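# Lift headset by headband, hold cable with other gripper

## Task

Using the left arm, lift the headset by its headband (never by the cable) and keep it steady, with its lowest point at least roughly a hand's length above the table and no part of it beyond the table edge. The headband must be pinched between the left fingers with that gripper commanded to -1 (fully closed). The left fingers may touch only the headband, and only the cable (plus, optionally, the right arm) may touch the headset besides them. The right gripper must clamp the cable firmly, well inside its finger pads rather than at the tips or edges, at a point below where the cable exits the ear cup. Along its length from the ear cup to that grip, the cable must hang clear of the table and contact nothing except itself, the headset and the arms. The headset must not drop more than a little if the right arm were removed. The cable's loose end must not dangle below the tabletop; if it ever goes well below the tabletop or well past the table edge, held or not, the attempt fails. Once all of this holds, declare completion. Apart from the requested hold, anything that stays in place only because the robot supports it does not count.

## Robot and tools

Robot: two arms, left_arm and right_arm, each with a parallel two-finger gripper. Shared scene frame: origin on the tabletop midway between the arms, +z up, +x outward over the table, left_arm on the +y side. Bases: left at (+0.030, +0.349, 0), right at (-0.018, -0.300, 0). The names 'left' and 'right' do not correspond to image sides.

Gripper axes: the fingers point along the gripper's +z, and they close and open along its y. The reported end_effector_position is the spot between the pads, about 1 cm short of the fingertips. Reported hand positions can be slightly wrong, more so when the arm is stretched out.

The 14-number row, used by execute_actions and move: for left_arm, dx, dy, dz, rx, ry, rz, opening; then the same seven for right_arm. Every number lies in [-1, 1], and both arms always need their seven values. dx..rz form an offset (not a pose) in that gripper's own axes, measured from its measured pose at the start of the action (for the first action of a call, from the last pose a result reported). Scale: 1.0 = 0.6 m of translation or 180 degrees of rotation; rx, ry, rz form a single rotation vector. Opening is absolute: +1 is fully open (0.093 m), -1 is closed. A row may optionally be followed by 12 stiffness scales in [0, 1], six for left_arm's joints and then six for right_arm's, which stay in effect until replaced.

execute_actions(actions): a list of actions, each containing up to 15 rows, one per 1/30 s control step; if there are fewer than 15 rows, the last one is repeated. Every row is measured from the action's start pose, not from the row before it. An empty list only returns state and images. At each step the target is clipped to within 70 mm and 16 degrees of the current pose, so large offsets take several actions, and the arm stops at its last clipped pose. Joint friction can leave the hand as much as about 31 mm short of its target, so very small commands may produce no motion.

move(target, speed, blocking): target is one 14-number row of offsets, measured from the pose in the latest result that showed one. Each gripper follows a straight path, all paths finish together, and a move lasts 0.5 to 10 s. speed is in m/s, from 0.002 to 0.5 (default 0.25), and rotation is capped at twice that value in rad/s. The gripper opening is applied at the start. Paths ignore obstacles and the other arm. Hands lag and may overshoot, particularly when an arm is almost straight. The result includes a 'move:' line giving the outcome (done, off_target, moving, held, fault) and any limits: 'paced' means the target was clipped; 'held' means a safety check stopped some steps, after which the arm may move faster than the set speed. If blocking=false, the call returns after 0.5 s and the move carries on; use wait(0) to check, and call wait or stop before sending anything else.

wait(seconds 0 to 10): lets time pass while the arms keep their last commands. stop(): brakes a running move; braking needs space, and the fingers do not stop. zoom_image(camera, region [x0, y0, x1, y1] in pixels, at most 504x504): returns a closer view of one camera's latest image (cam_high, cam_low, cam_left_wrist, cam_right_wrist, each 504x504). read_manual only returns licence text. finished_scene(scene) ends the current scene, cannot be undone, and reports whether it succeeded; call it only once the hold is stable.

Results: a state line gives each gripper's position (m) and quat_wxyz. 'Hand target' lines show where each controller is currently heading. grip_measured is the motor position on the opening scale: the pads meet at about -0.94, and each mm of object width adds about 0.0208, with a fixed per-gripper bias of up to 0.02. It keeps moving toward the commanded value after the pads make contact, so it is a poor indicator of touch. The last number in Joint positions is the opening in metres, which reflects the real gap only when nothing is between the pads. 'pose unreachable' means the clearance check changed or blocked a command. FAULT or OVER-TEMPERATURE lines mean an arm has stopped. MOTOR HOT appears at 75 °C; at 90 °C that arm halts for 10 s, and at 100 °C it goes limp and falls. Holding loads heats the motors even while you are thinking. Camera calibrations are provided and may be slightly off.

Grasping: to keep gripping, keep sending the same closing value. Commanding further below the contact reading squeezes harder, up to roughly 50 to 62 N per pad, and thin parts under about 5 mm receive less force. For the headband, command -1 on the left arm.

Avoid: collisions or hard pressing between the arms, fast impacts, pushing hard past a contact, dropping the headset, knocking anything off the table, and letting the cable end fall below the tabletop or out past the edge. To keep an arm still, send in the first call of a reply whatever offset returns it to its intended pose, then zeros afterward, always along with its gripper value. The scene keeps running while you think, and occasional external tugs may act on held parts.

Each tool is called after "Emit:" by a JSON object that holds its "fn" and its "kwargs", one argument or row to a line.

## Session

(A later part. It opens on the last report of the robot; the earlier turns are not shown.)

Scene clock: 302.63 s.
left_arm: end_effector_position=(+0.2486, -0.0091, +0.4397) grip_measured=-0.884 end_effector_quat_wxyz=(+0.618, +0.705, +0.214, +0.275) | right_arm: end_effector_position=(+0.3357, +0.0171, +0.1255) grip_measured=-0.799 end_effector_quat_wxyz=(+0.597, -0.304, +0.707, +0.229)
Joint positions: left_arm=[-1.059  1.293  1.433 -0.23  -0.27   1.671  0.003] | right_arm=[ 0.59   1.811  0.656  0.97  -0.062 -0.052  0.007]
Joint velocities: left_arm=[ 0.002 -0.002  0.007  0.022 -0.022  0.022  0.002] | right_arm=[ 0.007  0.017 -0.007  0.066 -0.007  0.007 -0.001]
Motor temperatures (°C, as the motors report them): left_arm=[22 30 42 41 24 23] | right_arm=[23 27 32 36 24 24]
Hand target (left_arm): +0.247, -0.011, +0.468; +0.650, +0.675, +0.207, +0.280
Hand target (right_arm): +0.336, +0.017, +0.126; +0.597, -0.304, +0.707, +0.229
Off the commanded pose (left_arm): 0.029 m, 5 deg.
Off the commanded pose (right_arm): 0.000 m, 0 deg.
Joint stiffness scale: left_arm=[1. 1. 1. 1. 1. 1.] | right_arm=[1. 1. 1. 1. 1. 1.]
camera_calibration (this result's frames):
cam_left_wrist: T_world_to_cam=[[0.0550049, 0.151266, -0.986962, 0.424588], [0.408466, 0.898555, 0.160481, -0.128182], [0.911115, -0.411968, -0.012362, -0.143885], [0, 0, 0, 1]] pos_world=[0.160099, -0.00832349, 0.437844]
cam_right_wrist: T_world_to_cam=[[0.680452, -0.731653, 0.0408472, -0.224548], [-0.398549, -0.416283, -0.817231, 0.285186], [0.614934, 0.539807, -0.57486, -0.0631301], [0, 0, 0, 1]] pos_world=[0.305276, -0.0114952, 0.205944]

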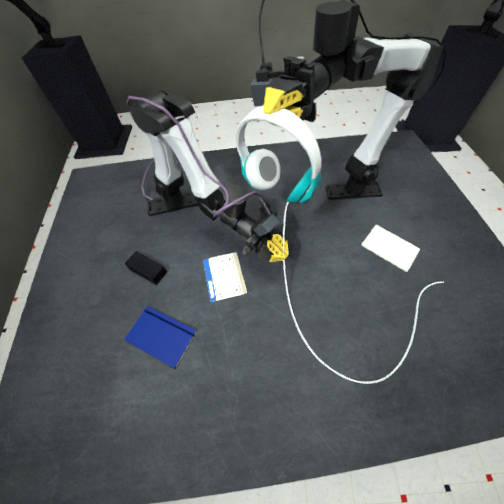

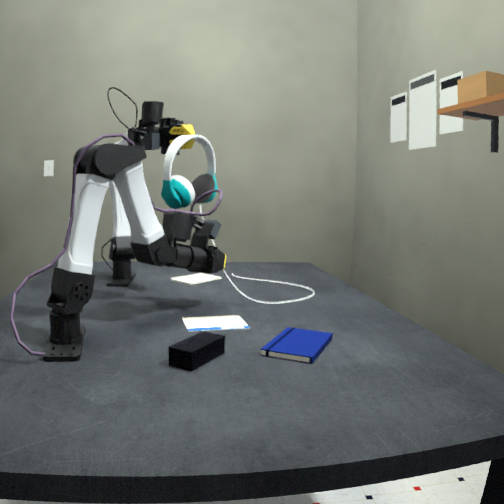

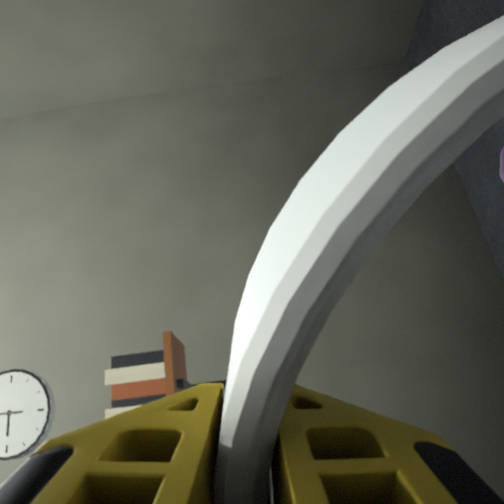

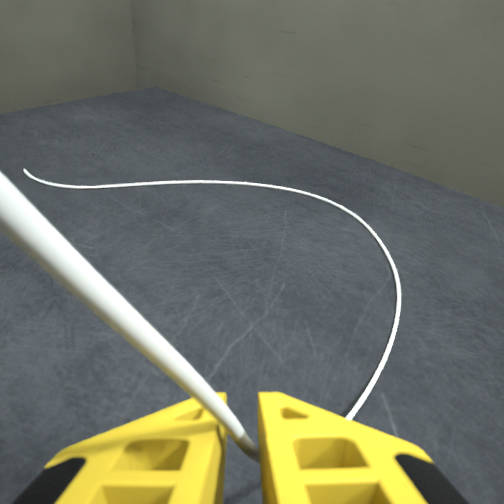

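Emit:
{"fn": "execute_actions", "kwargs": {
  "actions": [
    [[0,0.048,0,-0.028,0,0,-1,0,0,0.04,0,0,0,-0.65]],
    [[0,0.045,0,-0.028,0,0,-1,0,0,0,0,0,0,-0.8]]
  ]
}}

Scene clock: 312.87 s.
left_arm: end_effector_position=(+0.2486, -0.0091, +0.4403) grip_measured=-0.884 end_effector_quat_wxyz=(+0.615, +0.707, +0.205, +0.282) | right_arm: end_effector_position=(+0.3495, +0.0289, +0.1252) grip_measured=-0.799 end_effector_quat_wxyz=(+0.600, -0.303, +0.704, +0.230)
Joint positions: left_arm=[-1.059  1.293  1.433 -0.228 -0.27   1.696  0.003] | right_arm=[ 0.59   1.873  0.728  0.97  -0.062 -0.052  0.007]
Joint velocities: left_arm=[ 0.022  0.012 -0.017  0.022 -0.022 -0.022  0.001] | right_arm=[-0.007 -0.002 -0.012 -0.095  0.022 -0.037  0.   ]
Motor temperatures (°C, as the motors report them): left_arm=[22 30 42 42 24 23] | right_arm=[23 29 32 37 24 24]
Hand target (left_arm): +0.247, -0.011, +0.466; +0.646, +0.679, +0.198, +0.288
Hand target (right_arm): +0.349, +0.029, +0.125; +0.600, -0.303, +0.704, +0.230
Off the commanded pose (left_arm): 0.026 m, 5 deg.
Off the commanded pose (right_arm): 0.000 m, 0 deg.
Joint stiffness scale: left_arm=[1. 1. 1. 1. 1. 1.] | right_arm=[1. 1. 1. 1. 1. 1.]
camera_calibration (this result's frames):
cam_left_wrist: T_world_to_cam=[[0.0750055, 0.165251, -0.983395, 0.418711], [0.406984, 0.895227, 0.181477, -0.137143], [0.910351, -0.413837, -0.000107644, -0.149138], [0, 0, 0, 1]] pos_world=[0.160177, -0.0081368, 0.436631]
cam_right_wrist: T_world_to_cam=[[0.680131, -0.731929, 0.0412607, -0.225199], [-0.392136, -0.410785, -0.823095, 0.293668], [0.619396, 0.543633, -0.566403, -0.0808507], [0, 0, 0, 1]] pos_world=[0.318401, -0.000242186, 0.205215]

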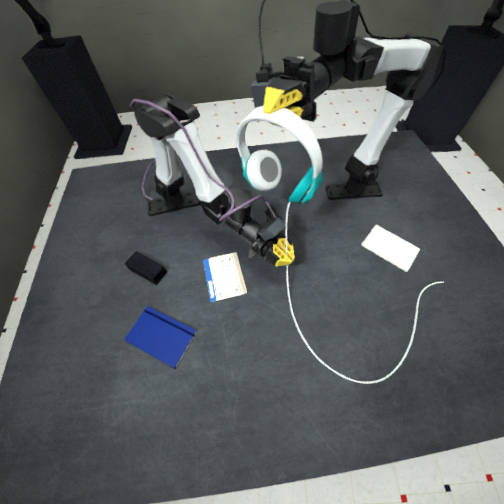

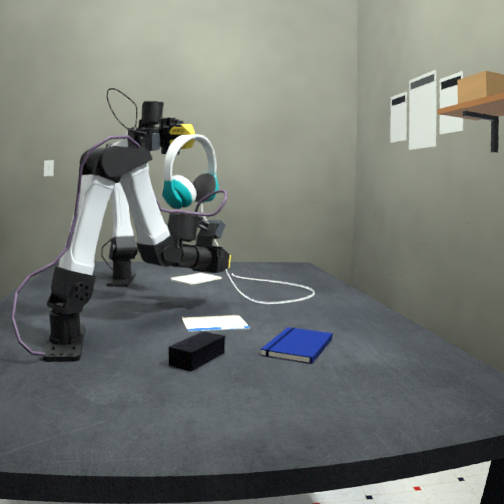

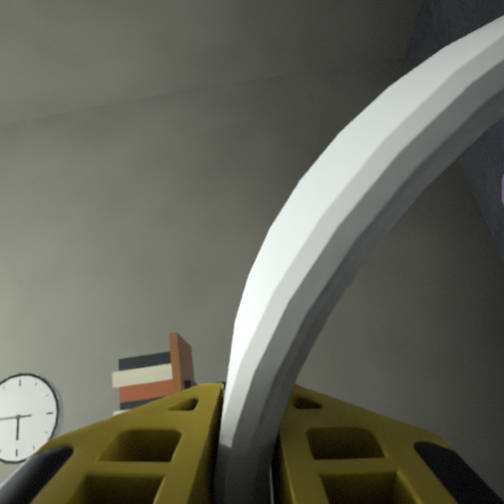

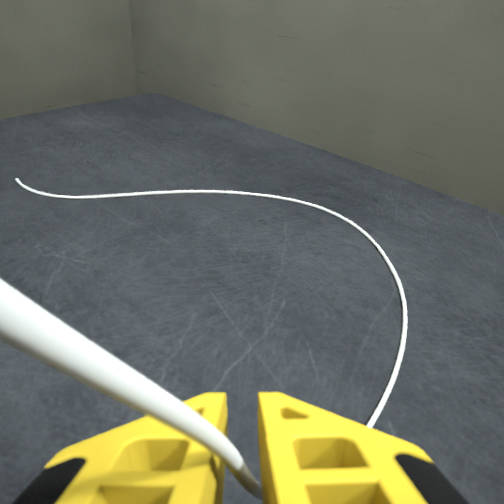

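Emit:
{"fn": "execute_actions", "kwargs": {
  "actions": [
    [[0,0.045,0,-0.028,0,-0.04,-1,0,0,0,0,0,0,-1]],
    [[0,0.045,0,-0.028,0,-0.01,-1,0,0,0,0,0,0,-1]]
  ]
}}

Emit:
{"fn": "zoom_image", "kwargs": {
  "camera": "cam_high",
  "region": [210, 140, 350, 300]
}}

Emit:
{"fn": "zoom_image", "kwargs": {
  "camera": "cam_low",
  "region": [130, 110, 290, 300]
}}

Scene clock: 319.13 s.
left_arm: end_effector_position=(+0.2485, -0.0092, +0.4405) grip_measured=-0.884 end_effector_quat_wxyz=(+0.629, +0.696, +0.239, +0.252) | right_arm: end_effector_position=(+0.3495, +0.0289, +0.1252) grip_measured=-0.997 end_effector_quat_wxyz=(+0.600, -0.303, +0.704, +0.230)
Joint positions: left_arm=[-1.059  1.293  1.433 -0.226 -0.269  1.597  0.003] | right_arm=[ 0.59   1.873  0.728  0.97  -0.062 -0.052  0.   ]
Joint velocities: left_arm=[ 0.022  0.012 -0.007 -0.037 -0.022  0.037  0.002] | right_arm=[ 0.002  0.002 -0.032 -0.051  0.081  0.007  0.   ]
Motor temperatures (°C, as the motors report them): left_arm=[22 30 42 43 24 23] | right_arm=[23 30 31 38 24 24]
Hand target (left_arm): +0.248, -0.010, +0.467; +0.661, +0.665, +0.238, +0.253
Hand target (right_arm): +0.349, +0.029, +0.125; +0.600, -0.303, +0.704, +0.230
Off the commanded pose (left_arm): 0.027 m, 5 deg.
Off the commanded pose (right_arm): 0.000 m, 0 deg.
Joint stiffness scale: left_arm=[1. 1. 1. 1. 1. 1.] | right_arm=[1. 1. 1. 1. 1. 1.]
camera_calibration (this result's frames):
cam_left_wrist: T_world_to_cam=[[0.00067028, 0.100771, -0.994909, 0.441947], [0.410344, 0.907261, 0.0921698, -0.0984425], [0.911931, -0.408317, -0.0407426, -0.131542], [0, 0, 0, 1]] pos_world=[0.160056, -0.00893311, 0.443412]
cam_right_wrist: T_world_to_cam=[[0.680131, -0.731929, 0.0412607, -0.225199], [-0.392136, -0.410785, -0.823095, 0.293668], [0.619396, 0.543633, -0.566403, -0.0808507], [0, 0, 0, 1]] pos_world=[0.318401, -0.000242186, 0.205215]

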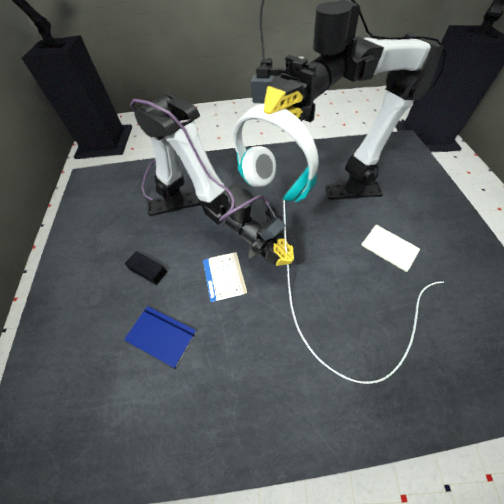

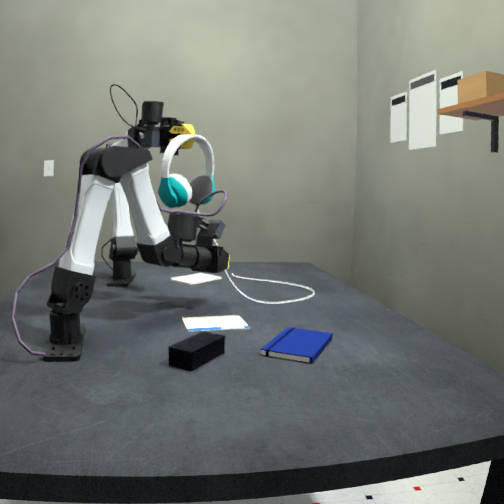

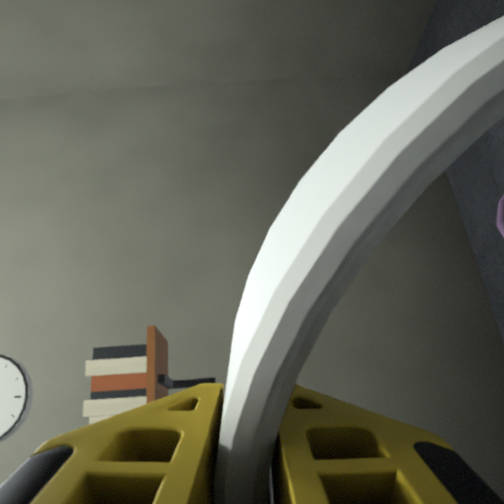

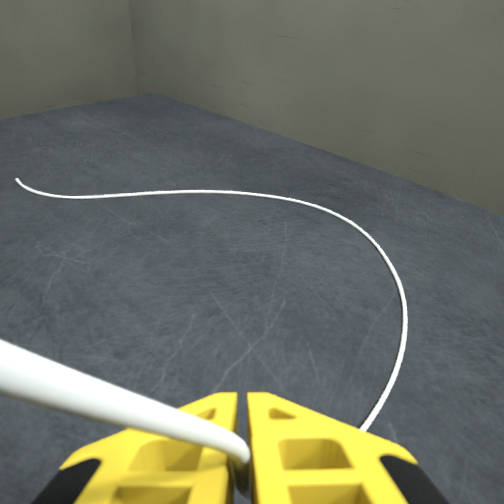

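Region (210, 140, 350, 300) of cam_high's 504x504 image, scaled by 3.150, with more detail than that image has; it fills the left 441 columns of this view, and the rest is white.

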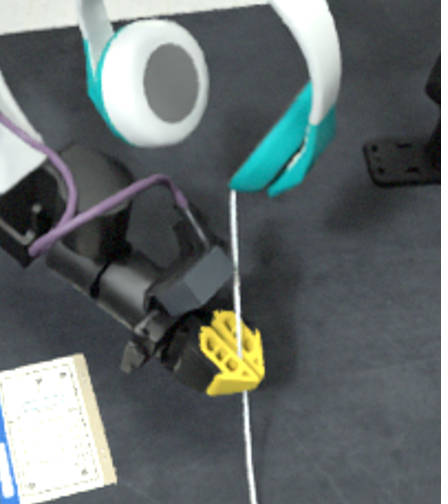

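Region (130, 110, 290, 300) of cam_low's 504x504 image, scaled by 2.653, with more detail than that image has; it fills the left 424 columns of this view, and the rest is white.

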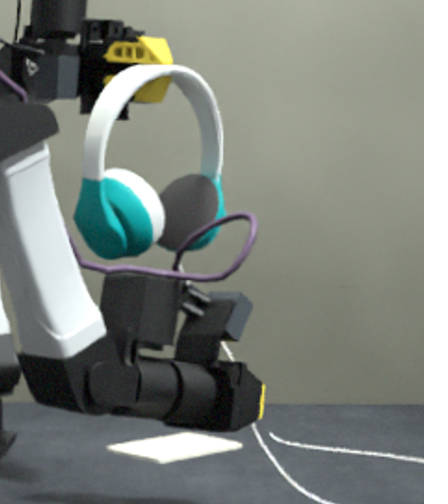

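Emit:
{"fn": "finished_scene", "kwargs": {
  "scene": 1
}}

The scene is finished: the task was done.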